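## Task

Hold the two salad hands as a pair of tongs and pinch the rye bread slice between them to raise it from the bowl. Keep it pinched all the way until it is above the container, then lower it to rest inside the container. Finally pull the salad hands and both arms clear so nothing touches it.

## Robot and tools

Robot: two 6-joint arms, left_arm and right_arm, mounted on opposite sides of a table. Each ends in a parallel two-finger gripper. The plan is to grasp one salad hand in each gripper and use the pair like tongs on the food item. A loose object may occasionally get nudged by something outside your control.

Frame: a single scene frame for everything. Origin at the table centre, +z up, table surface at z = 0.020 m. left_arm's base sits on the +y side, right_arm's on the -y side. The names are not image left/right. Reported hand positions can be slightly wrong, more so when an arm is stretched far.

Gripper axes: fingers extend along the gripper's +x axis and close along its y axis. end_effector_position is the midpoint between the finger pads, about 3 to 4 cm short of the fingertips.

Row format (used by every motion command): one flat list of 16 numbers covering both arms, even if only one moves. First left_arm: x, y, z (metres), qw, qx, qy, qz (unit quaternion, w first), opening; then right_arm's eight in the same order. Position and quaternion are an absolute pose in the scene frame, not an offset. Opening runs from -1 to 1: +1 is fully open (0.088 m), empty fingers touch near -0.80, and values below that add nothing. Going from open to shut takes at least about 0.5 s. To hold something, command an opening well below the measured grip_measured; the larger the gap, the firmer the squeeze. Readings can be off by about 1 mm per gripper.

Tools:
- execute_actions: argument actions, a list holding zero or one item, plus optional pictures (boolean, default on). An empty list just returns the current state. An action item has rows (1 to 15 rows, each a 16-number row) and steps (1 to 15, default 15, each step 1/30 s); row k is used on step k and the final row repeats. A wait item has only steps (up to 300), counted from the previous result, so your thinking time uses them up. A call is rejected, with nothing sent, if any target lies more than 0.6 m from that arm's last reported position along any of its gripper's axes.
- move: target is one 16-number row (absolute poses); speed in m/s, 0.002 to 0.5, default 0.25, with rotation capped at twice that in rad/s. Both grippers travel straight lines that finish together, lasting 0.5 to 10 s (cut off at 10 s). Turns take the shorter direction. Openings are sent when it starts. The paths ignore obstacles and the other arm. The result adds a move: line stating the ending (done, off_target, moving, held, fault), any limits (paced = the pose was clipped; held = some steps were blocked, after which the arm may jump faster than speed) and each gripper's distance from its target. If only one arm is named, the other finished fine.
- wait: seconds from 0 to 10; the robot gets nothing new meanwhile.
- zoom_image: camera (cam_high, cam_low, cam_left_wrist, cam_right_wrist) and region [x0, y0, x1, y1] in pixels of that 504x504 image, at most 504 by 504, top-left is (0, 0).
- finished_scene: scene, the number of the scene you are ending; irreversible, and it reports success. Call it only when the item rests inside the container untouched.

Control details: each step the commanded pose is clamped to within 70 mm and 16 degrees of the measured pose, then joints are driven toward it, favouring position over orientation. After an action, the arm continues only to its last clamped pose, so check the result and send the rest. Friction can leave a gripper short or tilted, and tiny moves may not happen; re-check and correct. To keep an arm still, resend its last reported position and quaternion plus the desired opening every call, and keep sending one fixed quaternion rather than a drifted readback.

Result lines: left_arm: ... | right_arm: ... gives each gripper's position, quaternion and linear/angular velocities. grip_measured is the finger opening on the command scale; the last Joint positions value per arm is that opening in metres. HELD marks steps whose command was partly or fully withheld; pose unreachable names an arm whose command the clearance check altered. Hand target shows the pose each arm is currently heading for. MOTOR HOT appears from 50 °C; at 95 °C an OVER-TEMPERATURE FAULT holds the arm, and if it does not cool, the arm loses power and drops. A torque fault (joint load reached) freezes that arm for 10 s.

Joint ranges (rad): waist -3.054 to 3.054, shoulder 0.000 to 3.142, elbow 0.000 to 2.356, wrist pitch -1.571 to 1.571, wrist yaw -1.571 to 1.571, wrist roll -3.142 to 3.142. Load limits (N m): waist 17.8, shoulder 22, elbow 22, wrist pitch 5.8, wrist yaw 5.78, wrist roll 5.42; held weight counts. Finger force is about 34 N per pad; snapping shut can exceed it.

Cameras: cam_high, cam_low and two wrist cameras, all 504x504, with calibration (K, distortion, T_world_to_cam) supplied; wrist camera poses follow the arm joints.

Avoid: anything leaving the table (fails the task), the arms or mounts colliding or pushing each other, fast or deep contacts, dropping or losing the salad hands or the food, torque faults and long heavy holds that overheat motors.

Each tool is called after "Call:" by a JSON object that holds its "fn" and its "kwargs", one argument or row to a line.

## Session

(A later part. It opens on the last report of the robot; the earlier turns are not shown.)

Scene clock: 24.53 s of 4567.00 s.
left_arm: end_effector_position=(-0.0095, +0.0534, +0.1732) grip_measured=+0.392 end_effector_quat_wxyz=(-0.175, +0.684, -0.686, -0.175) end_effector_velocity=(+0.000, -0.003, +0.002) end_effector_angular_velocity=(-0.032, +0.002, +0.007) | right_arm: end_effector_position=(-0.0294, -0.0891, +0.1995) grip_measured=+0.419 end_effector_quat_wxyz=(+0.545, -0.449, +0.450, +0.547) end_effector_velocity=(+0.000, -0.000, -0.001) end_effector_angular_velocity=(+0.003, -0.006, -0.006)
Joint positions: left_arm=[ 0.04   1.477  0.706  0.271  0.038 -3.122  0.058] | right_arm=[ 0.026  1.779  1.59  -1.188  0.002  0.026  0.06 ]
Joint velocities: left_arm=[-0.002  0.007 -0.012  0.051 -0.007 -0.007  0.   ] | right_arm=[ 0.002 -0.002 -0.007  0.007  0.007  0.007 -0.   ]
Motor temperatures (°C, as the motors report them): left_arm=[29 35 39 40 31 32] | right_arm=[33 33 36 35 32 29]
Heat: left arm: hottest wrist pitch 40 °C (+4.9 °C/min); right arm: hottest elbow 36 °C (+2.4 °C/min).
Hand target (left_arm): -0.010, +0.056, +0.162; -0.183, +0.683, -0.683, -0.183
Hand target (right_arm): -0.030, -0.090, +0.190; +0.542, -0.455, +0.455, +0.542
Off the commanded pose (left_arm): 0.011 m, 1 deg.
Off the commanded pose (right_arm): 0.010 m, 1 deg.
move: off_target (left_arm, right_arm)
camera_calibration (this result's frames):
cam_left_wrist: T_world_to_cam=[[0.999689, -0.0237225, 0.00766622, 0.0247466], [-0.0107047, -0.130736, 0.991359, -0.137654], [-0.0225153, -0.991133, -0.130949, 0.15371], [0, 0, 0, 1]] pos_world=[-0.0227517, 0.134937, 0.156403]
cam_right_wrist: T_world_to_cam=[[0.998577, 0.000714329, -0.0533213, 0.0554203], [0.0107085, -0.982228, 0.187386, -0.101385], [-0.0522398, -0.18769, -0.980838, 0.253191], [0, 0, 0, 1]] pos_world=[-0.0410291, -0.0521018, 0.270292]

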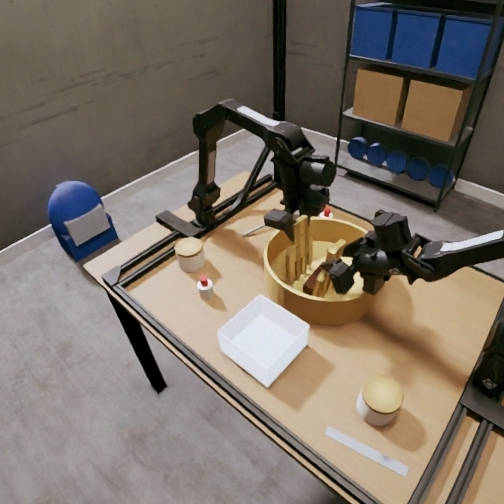

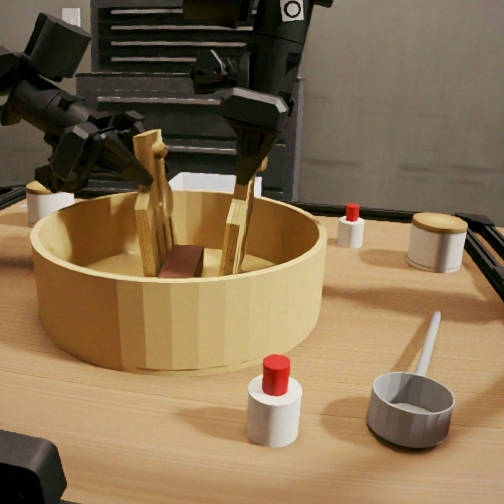

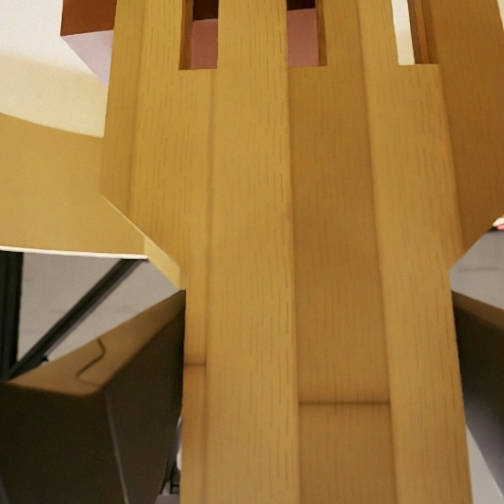

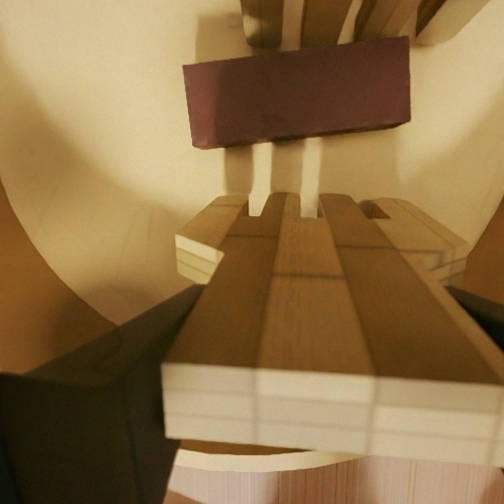

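Call:
{"fn": "move", "kwargs": {
  "target": [-0.015,0.055,0.158,-0.183,0.683,-0.683,-0.183,-1,-0.022,-0.085,0.185,0.542,-0.455,0.455,0.542,-1],
  "speed": 0.05
}}

Call:
{"fn": "move", "kwargs": {
  "target": [-0.015,0.043,0.165,-0.183,0.683,-0.683,-0.183,-1,-0.022,-0.062,0.192,0.542,-0.455,0.455,0.542,-1],
  "speed": 0.05
}}

Scene clock: 25.63 s of 4567.00 s.
left_arm: end_effector_position=(-0.0124, +0.0516, +0.1725) grip_measured=+0.392 end_effector_quat_wxyz=(-0.171, +0.687, -0.685, -0.170) end_effector_velocity=(-0.004, -0.000, -0.001) end_effector_angular_velocity=(-0.002, +0.016, +0.005) | right_arm: end_effector_position=(-0.0260, -0.0852, +0.1997) grip_measured=+0.418 end_effector_quat_wxyz=(+0.546, -0.444, +0.446, +0.553) end_effector_velocity=(-0.002, +0.000, -0.003) end_effector_angular_velocity=(-0.002, +0.003, +0.025)
Joint positions: left_arm=[ 0.026  1.486  0.7    0.298  0.019 -3.128  0.058] | right_arm=[ 0.014  1.781  1.589 -1.17  -0.006  0.01   0.059]
Joint velocities: left_arm=[-0.012  0.002 -0.002  0.007 -0.007 -0.022 -0.   ] | right_arm=[ 0.002  0.002 -0.007  0.007 -0.007 -0.022 -0.   ]
Motor temperatures (°C, as the motors report them): left_arm=[29 35 39 40 31 32] | right_arm=[33 33 36 35 32 29]
Heat: left arm: hottest wrist pitch 40 °C (+4.7 °C/min); right arm: hottest elbow 36 °C (+2.3 °C/min).
Hand target (left_arm): -0.015, +0.055, +0.158; -0.183, +0.683, -0.683, -0.183
Hand target (right_arm): -0.022, -0.086, +0.185; +0.541, -0.455, +0.455, +0.542
Off the commanded pose (left_arm): 0.015 m, 2 deg.
Off the commanded pose (right_arm): 0.015 m, 2 deg.
move: off_target (left_arm, right_arm)
camera_calibration (this result's frames):
cam_left_wrist: T_world_to_cam=[[0.999769, -0.0181923, 0.0114591, 0.0266215], [-0.0135444, -0.118984, 0.992804, -0.138102], [-0.0166979, -0.99273, -0.119203, 0.149947], [0, 0, 0, 1]] pos_world=[-0.0259821, 0.132909, 0.154677]
cam_right_wrist: T_world_to_cam=[[0.998286, 0.00670451, -0.0581456, 0.0535172], [0.0165904, -0.985088, 0.17125, -0.0944939], [-0.0561304, -0.171921, -0.98351, 0.256047], [0, 0, 0, 1]] pos_world=[-0.0374857, -0.0494239, 0.271119]

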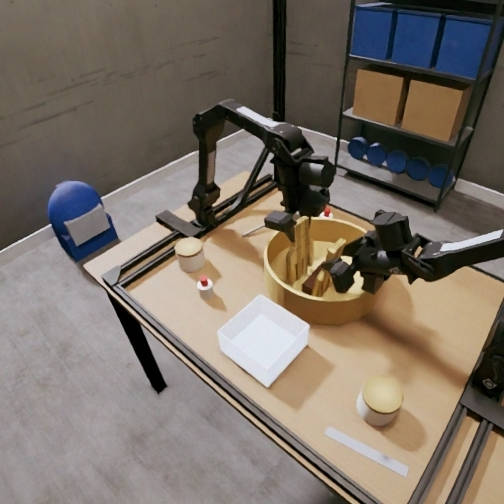

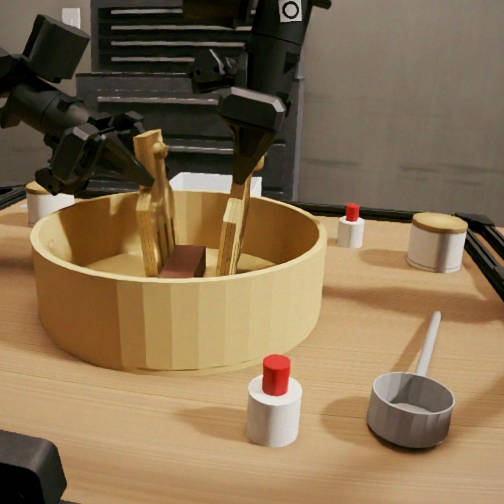

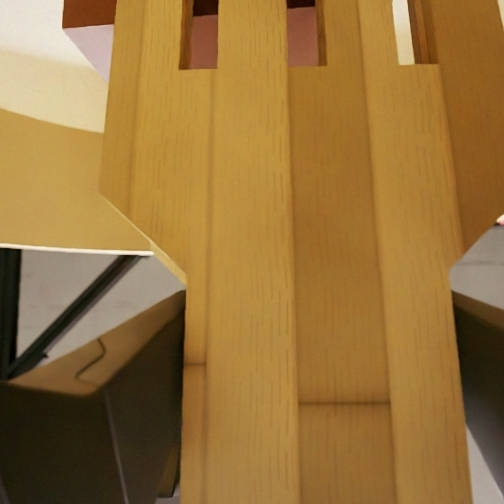

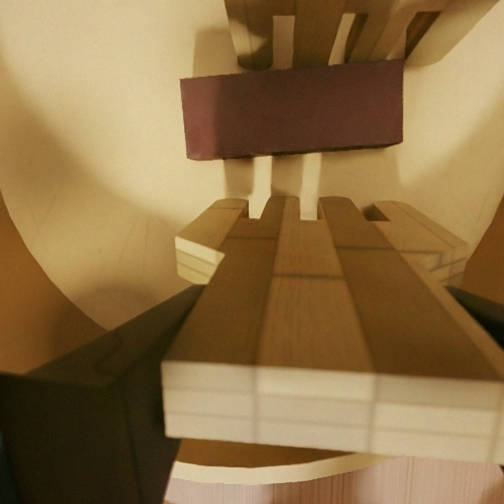

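Scene clock: 26.47 s of 4567.00 s.
left_arm: end_effector_position=(-0.0134, +0.0443, +0.1725) grip_measured=+0.392 end_effector_quat_wxyz=(-0.175, +0.685, -0.685, -0.175) end_effector_velocity=(-0.002, -0.001, +0.001) end_effector_angular_velocity=(+0.002, +0.010, -0.005) | right_arm: end_effector_position=(-0.0246, -0.0648, +0.2008) grip_measured=+0.418 end_effector_quat_wxyz=(+0.544, -0.448, +0.450, +0.549) end_effector_velocity=(-0.002, +0.004, -0.000) end_effector_angular_velocity=(-0.003, +0.020, +0.009)
Joint positions: left_arm=[ 0.023  1.514  0.737  0.276  0.019 -3.13   0.058] | right_arm=[ 0.01   1.874  1.714 -1.215 -0.006  0.008  0.059]
Joint velocities: left_arm=[-0.002  0.002  0.007 -0.007  0.007 -0.007 -0.   ] | right_arm=[-0.002  0.017  0.022 -0.007 -0.022 -0.007 -0.   ]
Motor temperatures (°C, as the motors report them): left_arm=[29 35 39 40 31 32] | right_arm=[33 33 36 35 32 29]
Heat: left arm: hottest wrist pitch 40 °C (+4.5 °C/min); right arm: hottest elbow 36 °C (+2.3 °C/min).
Hand target (left_arm): -0.015, +0.043, +0.165; -0.183, +0.683, -0.683, -0.183
Hand target (right_arm): -0.022, -0.062, +0.192; +0.541, -0.455, +0.455, +0.542
Off the commanded pose (left_arm): 0.008 m, 1 deg.
Off the commanded pose (right_arm): 0.010 m, 1 deg.
move: off_target (right_arm)
camera_calibration (this result's frames):
cam_left_wrist: T_world_to_cam=[[0.999748, -0.0204731, 0.0092141, 0.028049], [-0.0118347, -0.131815, 0.991204, -0.138133], [-0.0190785, -0.991063, -0.132024, 0.144789], [0, 0, 0, 1]] pos_world=[-0.0269143, 0.125861, 0.155775]
cam_right_wrist: T_world_to_cam=[[0.998332, 0.00393784, -0.0575948, 0.0517916], [0.014556, -0.982607, 0.185127, -0.0773373], [-0.0558641, -0.185657, -0.981025, 0.259312], [0, 0, 0, 1]] pos_world=[-0.0360933, -0.0280532, 0.271692]

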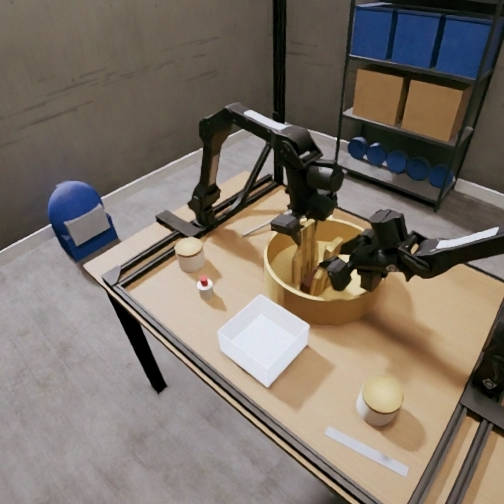

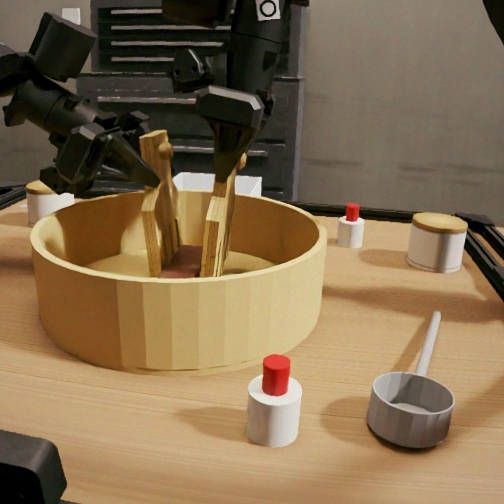

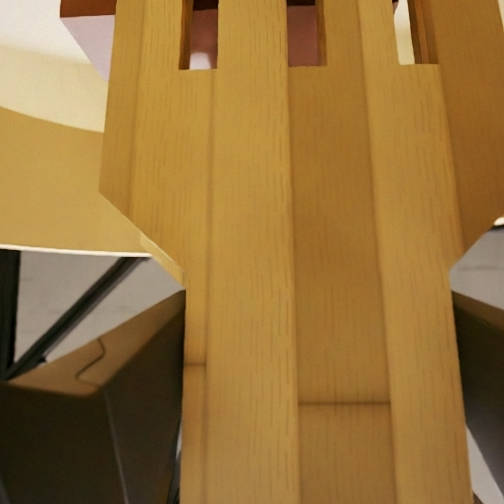

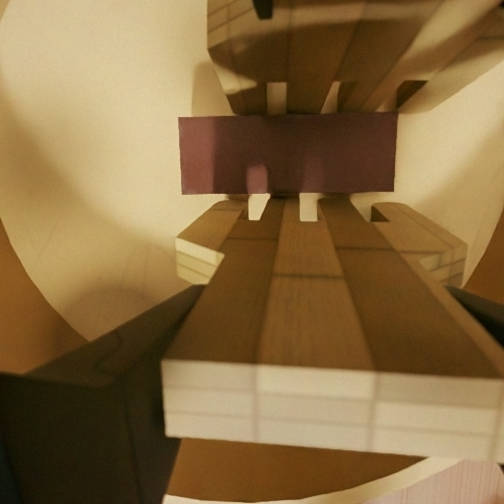

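Call:
{"fn": "execute_actions", "kwargs": {
  "actions": [
    {"rows":[[-0.015,0.042,0.172,-0.153,0.69,-0.69,-0.153,-1,-0.022,-0.061,0.2,0.557,-0.435,0.435,0.557,-1]],"steps":15}
  ],
  "pictures": false
}}

Call:
{"fn": "execute_actions", "kwargs": {
  "actions": [
    {"rows":[[-0.015,0.042,0.19,-0.141,0.693,-0.693,-0.141,-1,-0.022,-0.061,0.216,0.561,-0.43,0.43,0.561,-1]],"steps":10}
  ],
  "pictures": false
}}

Call:
{"fn": "execute_actions", "kwargs": {
  "actions": [
    {"rows":[[-0.015,0.042,0.21,-0.129,0.695,-0.695,-0.129,-1,-0.022,-0.061,0.235,0.565,-0.425,0.425,0.565,-1]],"steps":10}
  ],
  "pictures": false
}}

Call:
{"fn": "execute_actions", "kwargs": {
  "actions": [
    {"rows":[[-0.015,0.042,0.23,-0.123,0.696,-0.696,-0.123,-1,-0.022,-0.061,0.255,0.568,-0.42,0.42,0.568,-1]],"steps":12}
  ]
}}

Scene clock: 27.80 s of 4567.00 s.
left_arm: end_effector_position=(-0.0142, +0.0425, +0.1734) grip_measured=+0.392 end_effector_quat_wxyz=(-0.154, +0.690, -0.690, -0.154) end_effector_velocity=(+0.002, -0.001, +0.001) end_effector_angular_velocity=(-0.022, -0.003, +0.021) | right_arm: end_effector_position=(-0.0226, -0.0599, +0.2017) grip_measured=+0.414 end_effector_quat_wxyz=(+0.557, -0.435, +0.436, +0.557) end_effector_velocity=(+0.006, +0.003, +0.002) end_effector_angular_velocity=(+0.022, -0.009, -0.007)
Joint positions: left_arm=[ 0.021  1.525  0.696  0.388  0.018 -3.133  0.058] | right_arm=[ 0.007  1.852  1.679 -1.154  0.     0.008  0.059]
Joint velocities: left_arm=[-0.002  0.002 -0.012  0.037 -0.022 -0.007 -0.   ] | right_arm=[-0.012 -0.007 -0.007  0.022  0.007 -0.007  0.   ]
Motor temperatures (°C, as the motors report them): left_arm=[29 35 39 41 31 32] | right_arm=[33 33 36 35 32 29]
Heat: left arm: hottest wrist pitch 41 °C (+6.5 °C/min); right arm: hottest elbow 36 °C (+2.2 °C/min).
Hand target (left_arm): -0.015, +0.042, +0.172; -0.153, +0.690, -0.690, -0.153
Hand target (right_arm): -0.022, -0.061, +0.200; +0.557, -0.435, +0.435, +0.557
Off the commanded pose (left_arm): 0.002 m, 0 deg.
Off the commanded pose (right_arm): 0.002 m, 0 deg.
Steps of this call (steps 1 to 25: nothing new was sent; steps 26 to 40: all 15 steps of this action). Readings (end_effector_position):
26: left_arm (-0.0136, +0.0432, +0.1742) | right_arm (-0.0245, -0.0638, +0.2012)
27: left_arm (-0.0137, +0.0428, +0.1739) | right_arm (-0.0243, -0.0631, +0.2014)
29: left_arm (-0.0138, +0.0430, +0.1737) | right_arm (-0.0236, -0.0617, +0.2017)
33: left_arm (-0.0141, +0.0427, +0.1734) | right_arm (-0.0229, -0.0601, +0.2017)
40: the state above

Scene clock: 28.13 s of 4567.00 s.
left_arm: end_effector_position=(-0.0142, +0.0436, +0.1792) grip_measured=+0.392 end_effector_quat_wxyz=(-0.150, +0.691, -0.691, -0.150) end_effector_velocity=(-0.002, +0.003, +0.001) end_effector_angular_velocity=(+0.007, +0.004, +0.002) | right_arm: end_effector_position=(-0.0225, -0.0618, +0.2068) grip_measured=+0.413 end_effector_quat_wxyz=(+0.556, -0.436, +0.437, +0.556) end_effector_velocity=(-0.002, -0.007, +0.009) end_effector_angular_velocity=(-0.017, +0.005, +0.011)
Joint positions: left_arm=[ 0.021  1.507  0.696  0.383  0.018 -3.133  0.058] | right_arm=[ 0.007  1.849  1.698 -1.179  0.     0.008  0.059]
Joint velocities: left_arm=[-0.007 -0.017 -0.002 -0.022 -0.007 -0.007 -0.   ] | right_arm=[ 0.002 -0.012  0.022 -0.051 -0.007 -0.007 -0.   ]
Motor temperatures (°C, as the motors report them): left_arm=[29 35 39 41 31 32] | right_arm=[33 33 37 35 32 29]
Heat: left arm: hottest wrist pitch 41 °C (+6.4 °C/min); right arm: hottest elbow 37 °C (+4.3 °C/min).
Hand target (left_arm): -0.015, +0.042, +0.190; -0.141, +0.693, -0.693, -0.141
Hand target (right_arm): -0.022, -0.061, +0.216; +0.561, -0.430, +0.430, +0.561
Off the commanded pose (left_arm): 0.011 m, 2 deg.
Off the commanded pose (right_arm): 0.009 m, 1 deg.
Steps of this call (steps 1 to 10: all 10 steps of this action). Readings (end_effector_position):
1: left_arm (-0.0142, +0.0425, +0.1736) | right_arm (-0.0226, -0.0598, +0.2026)
2: left_arm (-0.0142, +0.0426, +0.1740) | right_arm (-0.0225, -0.0603, +0.2031)
4: left_arm (-0.0142, +0.0429, +0.1755) | right_arm (-0.0225, -0.0619, +0.2036)
8: left_arm (-0.0142, +0.0435, +0.1787) | right_arm (-0.0225, -0.0617, +0.2061)
10: the state above

Scene clock: 28.47 s of 4567.00 s.
left_arm: end_effector_position=(-0.0143, +0.0449, +0.1957) grip_measured=+0.392 end_effector_quat_wxyz=(-0.141, +0.693, -0.693, -0.141) end_effector_velocity=(-0.002, +0.000, +0.001) end_effector_angular_velocity=(+0.002, +0.010, -0.006) | right_arm: end_effector_position=(-0.0225, -0.0622, +0.2269) grip_measured=+0.413 end_effector_quat_wxyz=(+0.561, -0.430, +0.431, +0.561) end_effector_velocity=(-0.000, +0.002, +0.007) end_effector_angular_velocity=(+0.017, +0.005, +0.007)
Joint positions: left_arm=[ 0.021  1.466  0.711  0.353  0.018 -3.133  0.058] | right_arm=[ 0.007  1.84   1.761 -1.232  0.     0.008  0.059]
Joint velocities: left_arm=[-0.002 -0.002  0.002 -0.007  0.007 -0.007 -0.   ] | right_arm=[-0.002 -0.002  0.022 -0.007 -0.007 -0.007 -0.   ]
Motor temperatures (°C, as the motors report them): left_arm=[29 36 39 41 31 32] | right_arm=[33 33 37 35 32 29]
Heat: left arm: hottest wrist pitch 41 °C (+6.3 °C/min); right arm: hottest elbow 37 °C (+4.2 °C/min).
Hand target (left_arm): -0.015, +0.042, +0.210; -0.129, +0.695, -0.695, -0.129
Hand target (right_arm): -0.022, -0.061, +0.235; +0.565, -0.425, +0.425, +0.565
Off the commanded pose (left_arm): 0.015 m, 2 deg.
Off the commanded pose (right_arm): 0.008 m, 1 deg.
Steps of this call (steps 1 to 10: all 10 steps of this action). Readings (end_effector_position):
1: left_arm (-0.0143, +0.0442, +0.1804) | right_arm (-0.0225, -0.0626, +0.2093)
2: left_arm (-0.0143, +0.0450, +0.1817) | right_arm (-0.0225, -0.0631, +0.2118)
4: left_arm (-0.0143, +0.0452, +0.1875) | right_arm (-0.0225, -0.0622, +0.2180)
8: left_arm (-0.0143, +0.0448, +0.1953) | right_arm (-0.0225, -0.0624, +0.2262)
10: the state above

Scene clock: 28.87 s of 4567.00 s.
left_arm: end_effector_position=(-0.0143, +0.0439, +0.2179) grip_measured=+0.392 end_effector_quat_wxyz=(-0.133, +0.695, -0.694, -0.133) end_effector_velocity=(-0.000, +0.005, -0.010) end_effector_angular_velocity=(+0.051, -0.008, +0.002) | right_arm: end_effector_position=(-0.0225, -0.0619, +0.2494) grip_measured=+0.412 end_effector_quat_wxyz=(+0.566, -0.424, +0.425, +0.566) end_effector_velocity=(-0.000, -0.005, +0.007) end_effector_angular_velocity=(-0.007, +0.019, +0.006)
Joint positions: left_arm=[ 0.021  1.425  0.754  0.292  0.018 -3.133  0.058] | right_arm=[ 0.007  1.839  1.845 -1.294  0.     0.008  0.059]
Joint velocities: left_arm=[-0.002 -0.002 -0.002 -0.051 -0.007  0.007  0.   ] | right_arm=[-0.007 -0.007  0.022 -0.037 -0.022 -0.007 -0.   ]
Motor temperatures (°C, as the motors report them): left_arm=[29 36 39 41 31 32] | right_arm=[33 33 37 35 32 29]
Heat: left arm: hottest wrist pitch 41 °C (+6.2 °C/min); right arm: hottest elbow 37 °C (+4.2 °C/min).
Hand target (left_arm): -0.015, +0.042, +0.230; -0.123, +0.696, -0.696, -0.123
Hand target (right_arm): -0.022, -0.061, +0.255; +0.569, -0.420, +0.420, +0.569
Off the commanded pose (left_arm): 0.012 m, 2 deg.
Off the commanded pose (right_arm): 0.006 m, 1 deg.
Steps of this call (steps 1 to 12: all 12 steps of this action). Readings (end_effector_position):
1: left_arm (-0.0143, +0.0452, +0.1968) | right_arm (-0.0225, -0.0629, +0.2298)
2: left_arm (-0.0143, +0.0455, +0.1984) | right_arm (-0.0225, -0.0633, +0.2326)
4: left_arm (-0.0143, +0.0449, +0.2059) | right_arm (-0.0225, -0.0623, +0.2393)
8: left_arm (-0.0142, +0.0435, +0.2182) | right_arm (-0.0225, -0.0608, +0.2488)
12: the state above
camera_calibration (this result's frames):
cam_left_wrist: T_world_to_cam=[[0.999733, -0.0196227, 0.0122149, 0.0277527], [-0.012416, -0.0101642, 0.999871, -0.190424], [-0.019496, -0.999756, -0.0104052, 0.124212], [0, 0, 0, 1]] pos_world=[-0.0276879, 0.122791, 0.191353]
cam_right_wrist: T_world_to_cam=[[0.998637, 0.00427696, -0.0520229, 0.0511204], [0.00936447, -0.995148, 0.0979472, -0.0626865], [-0.0513515, -0.0983008, -0.993831, 0.316294], [0, 0, 0, 1]] pos_world=[-0.0342216, -0.031509, 0.323142]

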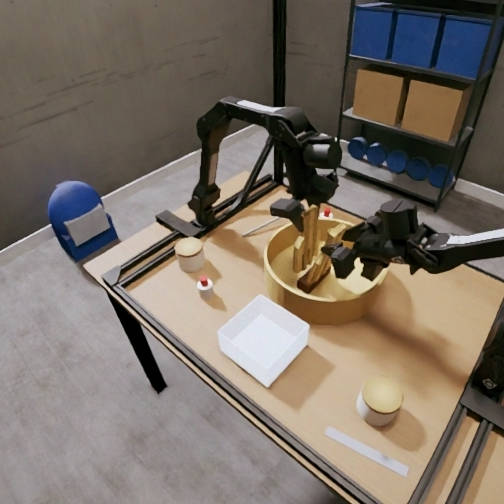

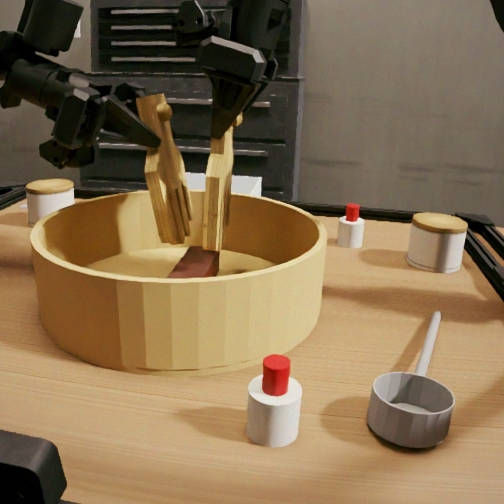

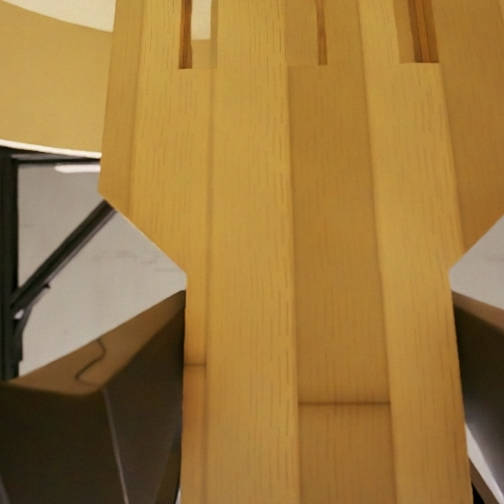

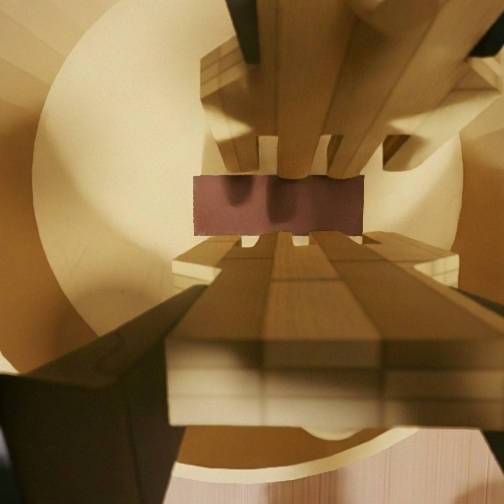

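Call:
{"fn": "move", "kwargs": {
  "target": [-0.015,0.06,0.2,-0.183,0.683,-0.683,-0.183,-1,-0.025,-0.095,0.235,0.55,-0.445,0.445,0.55,-1],
  "speed": 0.1
}}

Call:
{"fn": "move", "kwargs": {
  "target": [-0.015,0.05,0.172,-0.183,0.683,-0.683,-0.183,-1,-0.025,-0.095,0.198,0.55,-0.445,0.445,0.55,-1],
  "speed": 0.1
}}

Call:
{"fn": "move", "kwargs": {
  "target": [-0.015,0.05,0.172,-0.183,0.683,-0.683,-0.183,-1,-0.027,-0.092,0.162,0.52,-0.479,0.479,0.52,0.37],
  "speed": 0.03
}}

Scene clock: 30.70 s of 4567.00 s.
left_arm: end_effector_position=(-0.0146, +0.0630, +0.1878) grip_measured=+0.392 end_effector_quat_wxyz=(-0.192, +0.680, -0.680, -0.194) end_effector_velocity=(+0.000, +0.007, -0.008) end_effector_angular_velocity=(+0.046, +0.003, +0.008) | right_arm: end_effector_position=(-0.0244, -0.0922, +0.2330) grip_measured=+0.410 end_effector_quat_wxyz=(+0.548, -0.445, +0.446, +0.549) end_effector_velocity=(-0.000, -0.005, +0.000) end_effector_angular_velocity=(-0.007, +0.009, -0.008)
Joint positions: left_arm=[ 0.021  1.41   0.759  0.097  0.018 -3.133  0.058] | right_arm=[ 0.012  1.771  1.711 -1.305  0.     0.012  0.059]
Joint velocities: left_arm=[-0.002 -0.007 -0.002 -0.051 -0.007 -0.007 -0.   ] | right_arm=[-0.002 -0.012 -0.012 -0.007 -0.007  0.007 -0.   ]
Motor temperatures (°C, as the motors report them): left_arm=[29 36 39 41 31 32] | right_arm=[33 34 37 35 32 29]
Heat: left arm: hottest wrist pitch 41 °C (+5.9 °C/min); right arm: hottest elbow 37 °C (+3.9 °C/min).
Hand target (left_arm): -0.015, +0.060, +0.200; -0.183, +0.683, -0.683, -0.183
Hand target (right_arm): -0.025, -0.095, +0.235; +0.550, -0.445, +0.445, +0.550
Off the commanded pose (left_arm): 0.013 m, 2 deg.
Off the commanded pose (right_arm): 0.003 m, 0 deg.
move: off_target (left_arm)
camera_calibration (this result's frames):
cam_left_wrist: T_world_to_cam=[[0.999764, -0.0211367, 0.00503785, 0.0303319], [-0.00884605, -0.184158, 0.982857, -0.145966], [-0.0198466, -0.982669, -0.184301, 0.174607], [0, 0, 0, 1]] pos_world=[-0.0281506, 0.145341, 0.175491]
cam_right_wrist: T_world_to_cam=[[0.998613, 0.00147891, -0.0526205, 0.0521681], [0.0106803, -0.984508, 0.175017, -0.10814], [-0.0515465, -0.175336, -0.983158, 0.287382], [0, 0, 0, 1]] pos_world=[-0.0361273, -0.0561538, 0.304213]

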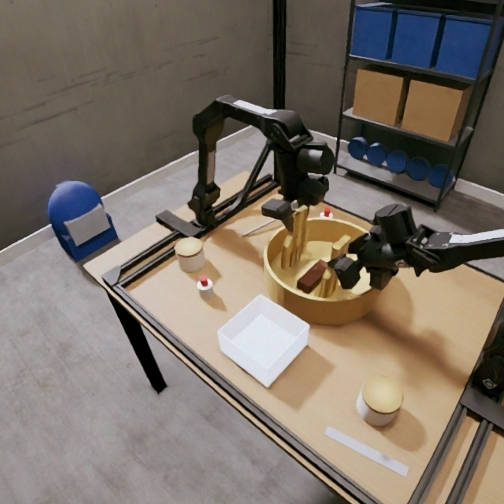

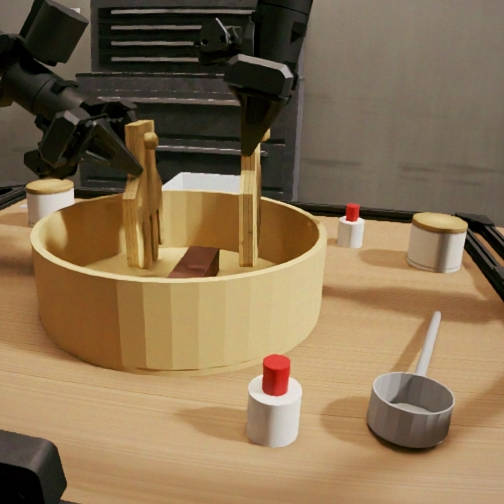

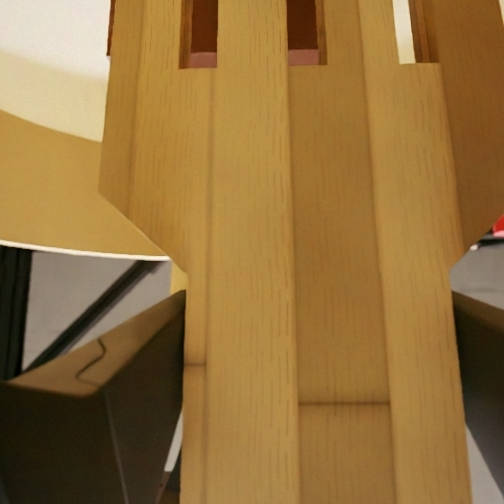

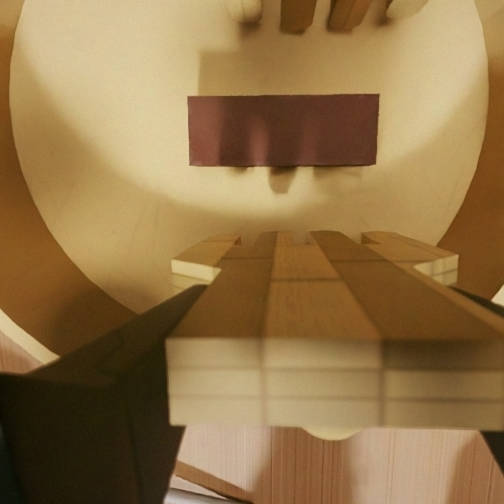

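Scene clock: 31.50 s of 4567.00 s.
left_arm: end_effector_position=(-0.0145, +0.0496, +0.1755) grip_measured=+0.392 end_effector_quat_wxyz=(-0.181, +0.683, -0.684, -0.182) end_effector_velocity=(+0.000, -0.000, -0.002) end_effector_angular_velocity=(+0.002, -0.023, -0.007) | right_arm: end_effector_position=(-0.0241, -0.0939, +0.2009) grip_measured=+0.409 end_effector_quat_wxyz=(+0.550, -0.444, +0.444, +0.550) end_effector_velocity=(-0.000, -0.003, +0.001) end_effector_angular_velocity=(+0.007, +0.006, +0.006)
Joint positions: left_arm=[ 0.02   1.486  0.742  0.224  0.018 -3.133  0.058] | right_arm=[ 0.012  1.745  1.55  -1.164  0.002  0.012  0.059]
Joint velocities: left_arm=[-0.002  0.007 -0.002  0.007 -0.007  0.022  0.   ] | right_arm=[-0.002 -0.017 -0.017  0.007 -0.007 -0.007 -0.   ]
Motor temperatures (°C, as the motors report them): left_arm=[29 36 39 41 31 32] | right_arm=[33 34 37 35 32 29]
Heat: left arm: hottest wrist pitch 41 °C (+5.7 °C/min); right arm: hottest elbow 37 °C (+3.8 °C/min).
Hand target (left_arm): -0.015, +0.050, +0.172; -0.183, +0.683, -0.683, -0.183
Hand target (right_arm): -0.025, -0.095, +0.198; +0.550, -0.445, +0.445, +0.550
Off the commanded pose (left_arm): 0.004 m, 0 deg.
Off the commanded pose (right_arm): 0.003 m, 0 deg.
move: done
camera_calibration (this result's frames):
cam_left_wrist: T_world_to_cam=[[0.999752, -0.0213256, 0.00643263, 0.0297568], [-0.00958252, -0.151069, 0.988477, -0.138981], [-0.0201081, -0.988293, -0.151236, 0.153671], [0, 0, 0, 1]] pos_world=[-0.0279911, 0.131511, 0.160429]
cam_right_wrist: T_world_to_cam=[[0.998707, 0.0014003, -0.0508237, 0.0498052], [0.00998224, -0.985565, 0.169001, -0.103085], [-0.0498534, -0.16929, -0.984305, 0.256327], [0, 0, 0, 1]] pos_world=[-0.035933, -0.0582734, 0.272257]

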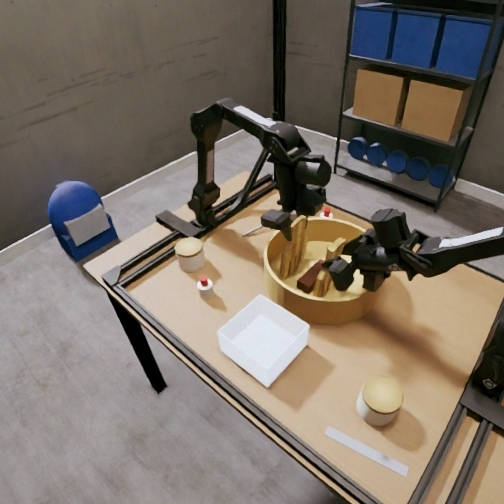

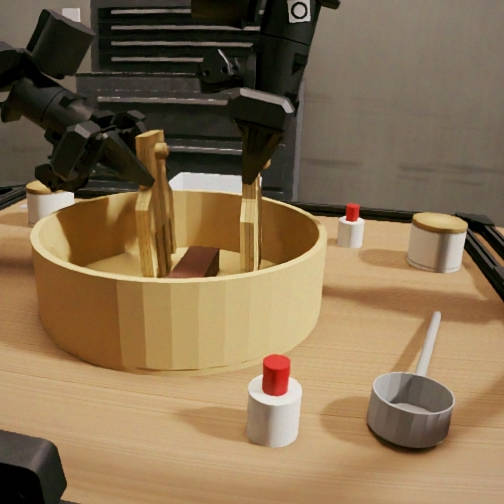

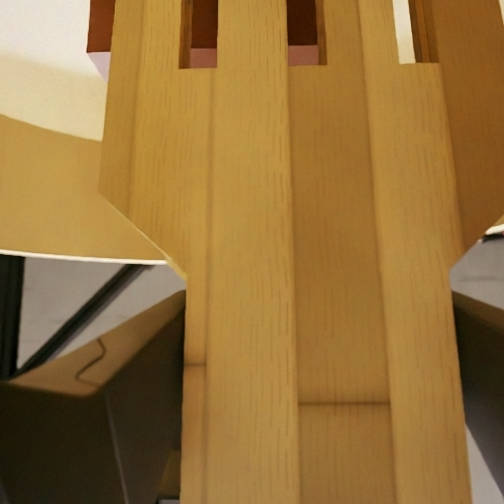

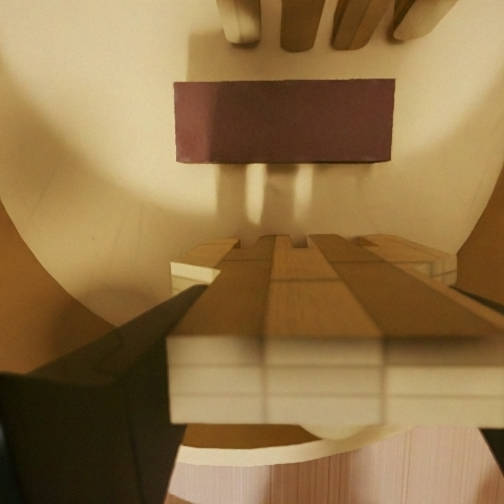

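Scene clock: 33.90 s of 4567.00 s.
left_arm: end_effector_position=(-0.0145, +0.0493, +0.1752) grip_measured=+0.392 end_effector_quat_wxyz=(-0.181, +0.683, -0.684, -0.182) end_effector_velocity=(+0.002, +0.001, -0.001) end_effector_angular_velocity=(+0.008, -0.004, +0.020) | right_arm: end_effector_position=(-0.0233, -0.0862, +0.1947) grip_measured=+0.410 end_effector_quat_wxyz=(+0.547, -0.451, +0.451, +0.542) end_effector_velocity=(-0.000, -0.002, -0.002) end_effector_angular_velocity=(-0.012, +0.006, +0.006)
Joint positions: left_arm=[ 0.02   1.488  0.742  0.227  0.018 -3.133  0.058] | right_arm=[ 0.012  1.795  1.59  -1.179  0.008  0.016  0.059]
Joint velocities: left_arm=[-0.002 -0.002 -0.002 -0.007 -0.022 -0.007 -0.   ] | right_arm=[-0.002  0.002 -0.002 -0.007 -0.007 -0.007 -0.   ]
Motor temperatures (°C, as the motors report them): left_arm=[29 36 39 41 31 32] | right_arm=[33 34 37 35 32 29]
Heat: left arm: hottest wrist pitch 41 °C (+5.3 °C/min); right arm: hottest elbow 37 °C (+3.5 °C/min).
Hand target (left_arm): -0.015, +0.050, +0.172; -0.183, +0.683, -0.683, -0.183
Hand target (right_arm): -0.027, -0.094, +0.164; +0.520, -0.479, +0.479, +0.520
Off the commanded pose (left_arm): 0.003 m, 0 deg.
Off the commanded pose (right_arm): 0.033 m, 6 deg.
move: off_target (right_arm)
camera_calibration (this result's frames):
cam_left_wrist: T_world_to_cam=[[0.999752, -0.0213206, 0.00646425, 0.0297404], [-0.0095977, -0.150315, 0.988592, -0.13877], [-0.0201057, -0.988408, -0.150482, 0.153195], [0, 0, 0, 1]] pos_world=[-0.0279848, 0.131194, 0.160048]
cam_right_wrist: T_world_to_cam=[[0.998964, -0.0047316, -0.0452584, 0.0470528], [0.00411217, -0.981123, 0.193339, -0.0989129], [-0.0453188, -0.193325, -0.980088, 0.248814], [0, 0, 0, 1]] pos_world=[-0.0353213, -0.0487213, 0.265113]

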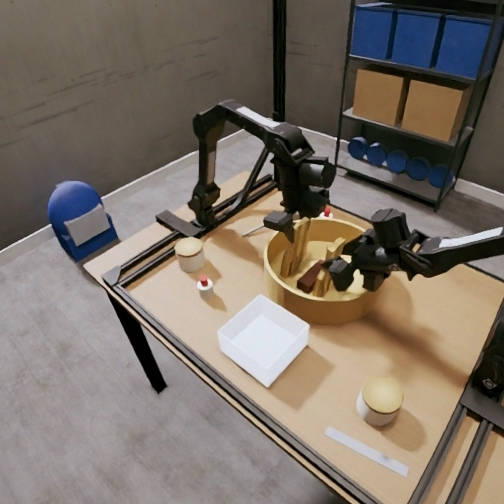

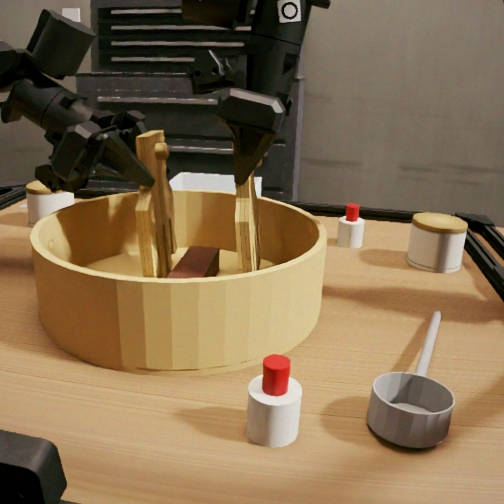

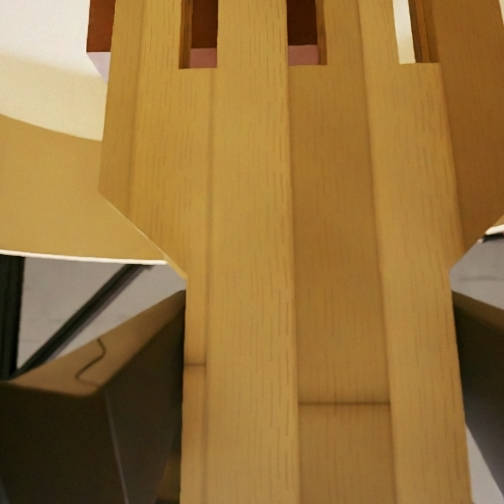

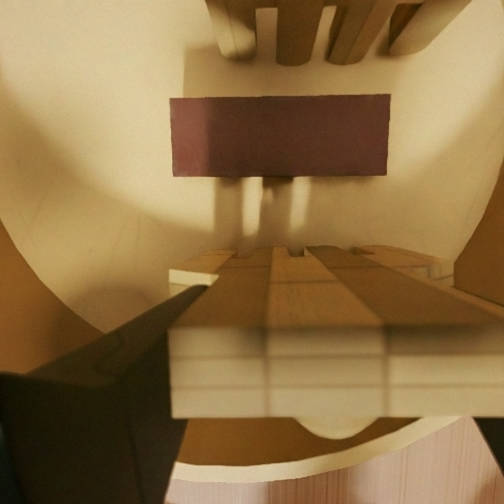

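Call:
{"fn": "move", "kwargs": {
  "target": [-0.015,0.05,0.172,-0.183,0.683,-0.683,-0.183,-1,-0.024,-0.099,0.195,0.542,-0.455,0.455,0.542,0.37],
  "speed": 0.03
}}

Call:
{"fn": "execute_actions", "kwargs": {
  "actions": [
    {"rows":[[-0.015,0.05,0.172,-0.183,0.683,-0.683,-0.183,-1,-0.024,-0.096,0.16,0.542,-0.455,0.455,0.542,0.45]],"steps":9}
  ],
  "pictures": false
}}

Call:
{"fn": "execute_actions", "kwargs": {
  "actions": [
    {"rows":[[-0.015,0.05,0.172,-0.183,0.683,-0.683,-0.183,-1,-0.024,-0.096,0.16,0.542,-0.455,0.455,0.542,-1]],"steps":10}
  ]
}}

Scene clock: 35.23 s of 4567.00 s.
left_arm: end_effector_position=(-0.0145, +0.0494, +0.1751) grip_measured=+0.392 end_effector_quat_wxyz=(-0.181, +0.683, -0.684, -0.182) end_effector_velocity=(+0.002, -0.001, +0.001) end_effector_angular_velocity=(-0.007, +0.015, +0.020) | right_arm: end_effector_position=(-0.0236, -0.0928, +0.2001) grip_measured=+0.409 end_effector_quat_wxyz=(+0.549, -0.448, +0.448, +0.546) end_effector_velocity=(-0.002, -0.005, +0.000) end_effector_angular_velocity=(-0.007, +0.009, -0.003)
Joint positions: left_arm=[ 0.02   1.488  0.741  0.227  0.018 -3.133  0.058] | right_arm=[ 0.012  1.76   1.567 -1.179  0.006  0.015  0.059]
Joint velocities: left_arm=[ 0.002  0.002  0.002  0.007 -0.007 -0.022  0.   ] | right_arm=[ 0.002 -0.012 -0.012 -0.007 -0.007  0.007 -0.   ]
Motor temperatures (°C, as the motors report them): left_arm=[29 36 39 42 31 32] | right_arm=[33 34 37 35 32 29]
Heat: left arm: hottest wrist pitch 42 °C (+6.8 °C/min); right arm: hottest elbow 37 °C (+3.4 °C/min).
Hand target (left_arm): -0.015, +0.050, +0.172; -0.183, +0.683, -0.683, -0.183
Hand target (right_arm): -0.024, -0.099, +0.195; +0.541, -0.455, +0.455, +0.542
Off the commanded pose (left_arm): 0.003 m, 0 deg.
Off the commanded pose (right_arm): 0.008 m, 1 deg.
move: done
camera_calibration (this result's frames):
cam_left_wrist: T_world_to_cam=[[0.999752, -0.0213206, 0.00646425, 0.0297428], [-0.0095977, -0.150315, 0.988592, -0.13868], [-0.0201057, -0.988408, -0.150482, 0.153228], [0, 0, 0, 1]] pos_world=[-0.0279857, 0.13124, 0.159964]
cam_right_wrist: T_world_to_cam=[[0.998847, -0.00290374, -0.047926, 0.0482863], [0.0058436, -0.983397, 0.181371, -0.104188], [-0.047657, -0.181442, -0.982246, 0.254286], [0, 0, 0, 1]] pos_world=[-0.0355032, -0.0561796, 0.270982]

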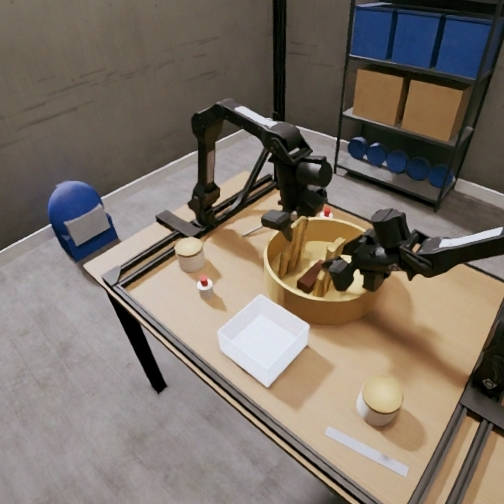

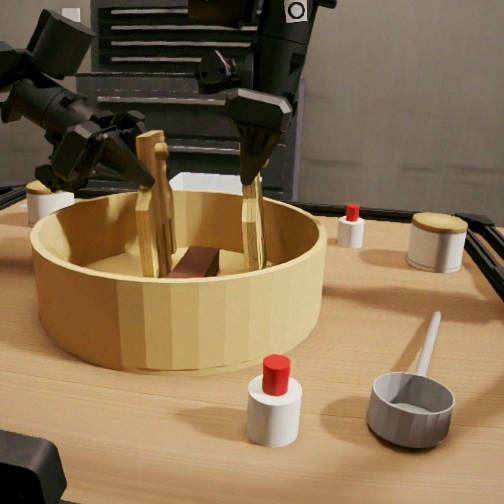

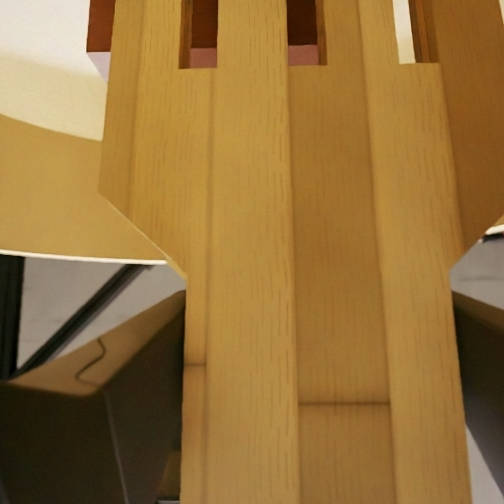

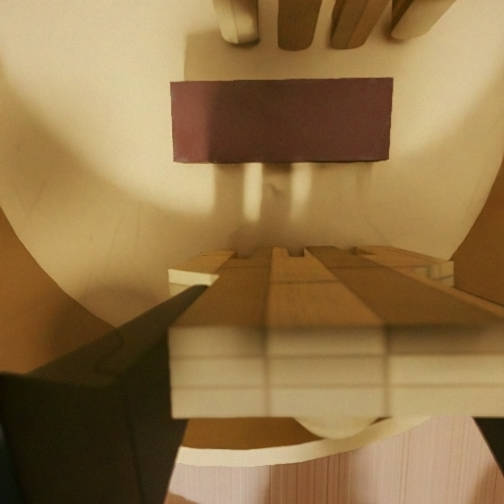

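Scene clock: 35.53 s of 4567.00 s.
left_arm: end_effector_position=(-0.0145, +0.0494, +0.1751) grip_measured=+0.392 end_effector_quat_wxyz=(-0.181, +0.683, -0.684, -0.182) end_effector_velocity=(+0.000, +0.001, -0.001) end_effector_angular_velocity=(+0.007, +0.003, +0.008) | right_arm: end_effector_position=(-0.0228, -0.0882, +0.1804) grip_measured=+0.444 end_effector_quat_wxyz=(+0.556, -0.439, +0.439, +0.553) end_effector_velocity=(-0.002, +0.015, -0.008) end_effector_angular_velocity=(+0.076, +0.006, +0.011)
Joint positions: left_arm=[ 0.02   1.488  0.741  0.227  0.018 -3.133  0.058] | right_arm=[ 0.01   1.75   1.471 -1.06   0.006  0.013  0.061]
Joint velocities: left_arm=[-0.002 -0.002 -0.002 -0.007 -0.007 -0.007 -0.   ] | right_arm=[ 0.002 -0.002 -0.051  0.125 -0.007 -0.007  0.002]
Motor temperatures (°C, as the motors report them): left_arm=[29 36 39 42 31 32] | right_arm=[33 34 37 35 32 29]
Heat: left arm: hottest wrist pitch 42 °C (+6.8 °C/min); right arm: hottest elbow 37 °C (+3.4 °C/min).
Hand target (left_arm): -0.015, +0.050, +0.172; -0.183, +0.683, -0.683, -0.183
Hand target (right_arm): -0.024, -0.097, +0.161; +0.542, -0.455, +0.455, +0.541
Off the commanded pose (left_arm): 0.003 m, 0 deg.
Off the commanded pose (right_arm): 0.022 m, 3 deg.
Steps of this call (steps 1 to 9: all 9 steps of this action). Readings (end_effector_position):
1: left_arm (-0.0145, +0.0494, +0.1751) | right_arm (-0.0234, -0.0922, +0.1968)
2: left_arm (-0.0145, +0.0494, +0.1751) | right_arm (-0.0233, -0.0916, +0.1942)
4: left_arm (-0.0145, +0.0494, +0.1751) | right_arm (-0.0227, -0.0927, +0.1857)
8: left_arm (-0.0145, +0.0494, +0.1751) | right_arm (-0.0228, -0.0891, +0.1806)
9: the state above

Scene clock: 35.87 s of 4567.00 s.
left_arm: end_effector_position=(-0.0145, +0.0493, +0.1752) grip_measured=+0.392 end_effector_quat_wxyz=(-0.181, +0.683, -0.684, -0.182) end_effector_velocity=(+0.000, +0.001, -0.001) end_effector_angular_velocity=(+0.007, +0.016, +0.015) | right_arm: end_effector_position=(-0.0228, -0.0877, +0.1797) grip_measured=+0.436 end_effector_quat_wxyz=(+0.557, -0.437, +0.438, +0.554) end_effector_velocity=(-0.000, +0.002, +0.002) end_effector_angular_velocity=(+0.012, +0.006, +0.006)
Joint positions: left_arm=[ 0.02   1.488  0.741  0.227  0.018 -3.133  0.058] | right_arm=[ 0.01   1.749  1.466 -1.052  0.006  0.013  0.06 ]
Joint velocities: left_arm=[-0.002 -0.002 -0.002 -0.007 -0.007 -0.022 -0.   ] | right_arm=[-0.002 -0.002  0.002  0.007 -0.007 -0.007 -0.   ]
Motor temperatures (°C, as the motors report them): left_arm=[29 36 39 42 31 32] | right_arm=[33 34 37 35 32 29]
Heat: left arm: hottest wrist pitch 42 °C (+6.7 °C/min); right arm: hottest elbow 37 °C (+3.3 °C/min).
Hand target (left_arm): -0.015, +0.050, +0.172; -0.183, +0.683, -0.683, -0.183
Hand target (right_arm): -0.024, -0.097, +0.161; +0.542, -0.455, +0.455, +0.542
Off the commanded pose (left_arm): 0.003 m, 0 deg.
Off the commanded pose (right_arm): 0.021 m, 4 deg.
Steps of this call (steps 1 to 10: all 10 steps of this action). Readings (end_effector_position):
1: left_arm (-0.0145, +0.0494, +0.1751) | right_arm (-0.0228, -0.0883, +0.1802)
2: left_arm (-0.0145, +0.0494, +0.1751) | right_arm (-0.0228, -0.0882, +0.1800)
4: left_arm (-0.0145, +0.0493, +0.1752) | right_arm (-0.0228, -0.0881, +0.1797)
8: left_arm (-0.0145, +0.0493, +0.1752) | right_arm (-0.0228, -0.0877, +0.1798)
10: the state above
camera_calibration (this result's frames):
cam_left_wrist: T_world_to_cam=[[0.999752, -0.0213182, 0.00648006, 0.0297378], [-0.00960529, -0.149938, 0.988649, -0.138786], [-0.0201046, -0.988466, -0.150106, 0.153135], [0, 0, 0, 1]] pos_world=[-0.0279848, 0.131193, 0.160005]
cam_right_wrist: T_world_to_cam=[[0.998868, -0.00127366, -0.0475497, 0.0465624], [0.00563495, -0.989434, 0.144875, -0.0894798], [-0.0472319, -0.144979, -0.988307, 0.23958], [0, 0, 0, 1]] pos_world=[-0.0346896, -0.0537409, 0.251956]

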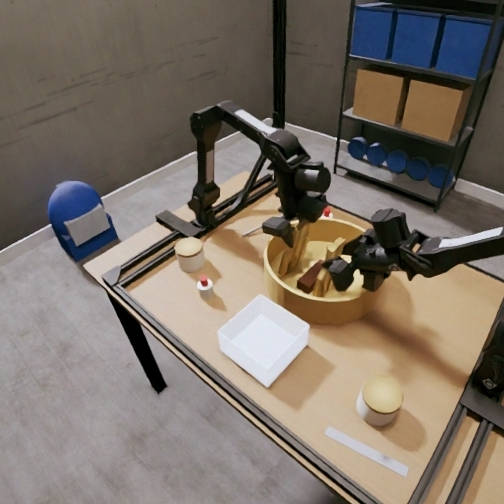

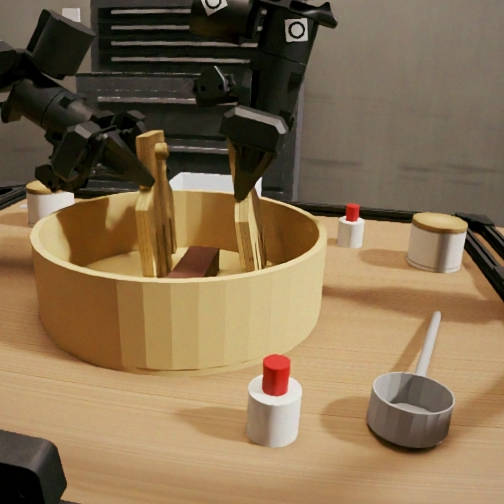

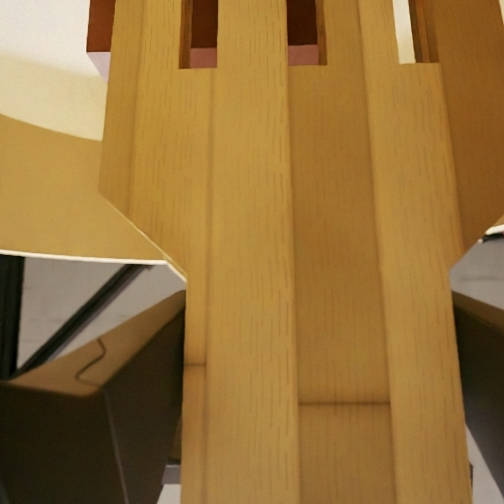

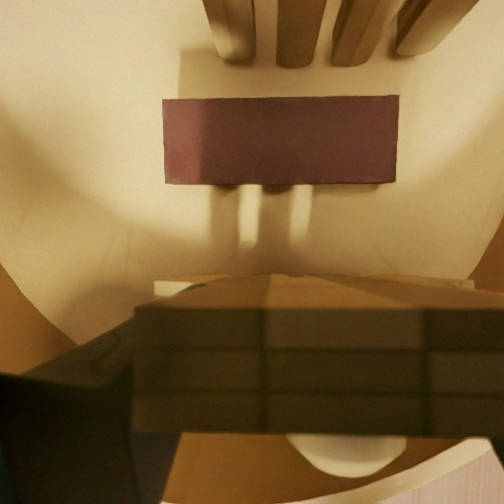

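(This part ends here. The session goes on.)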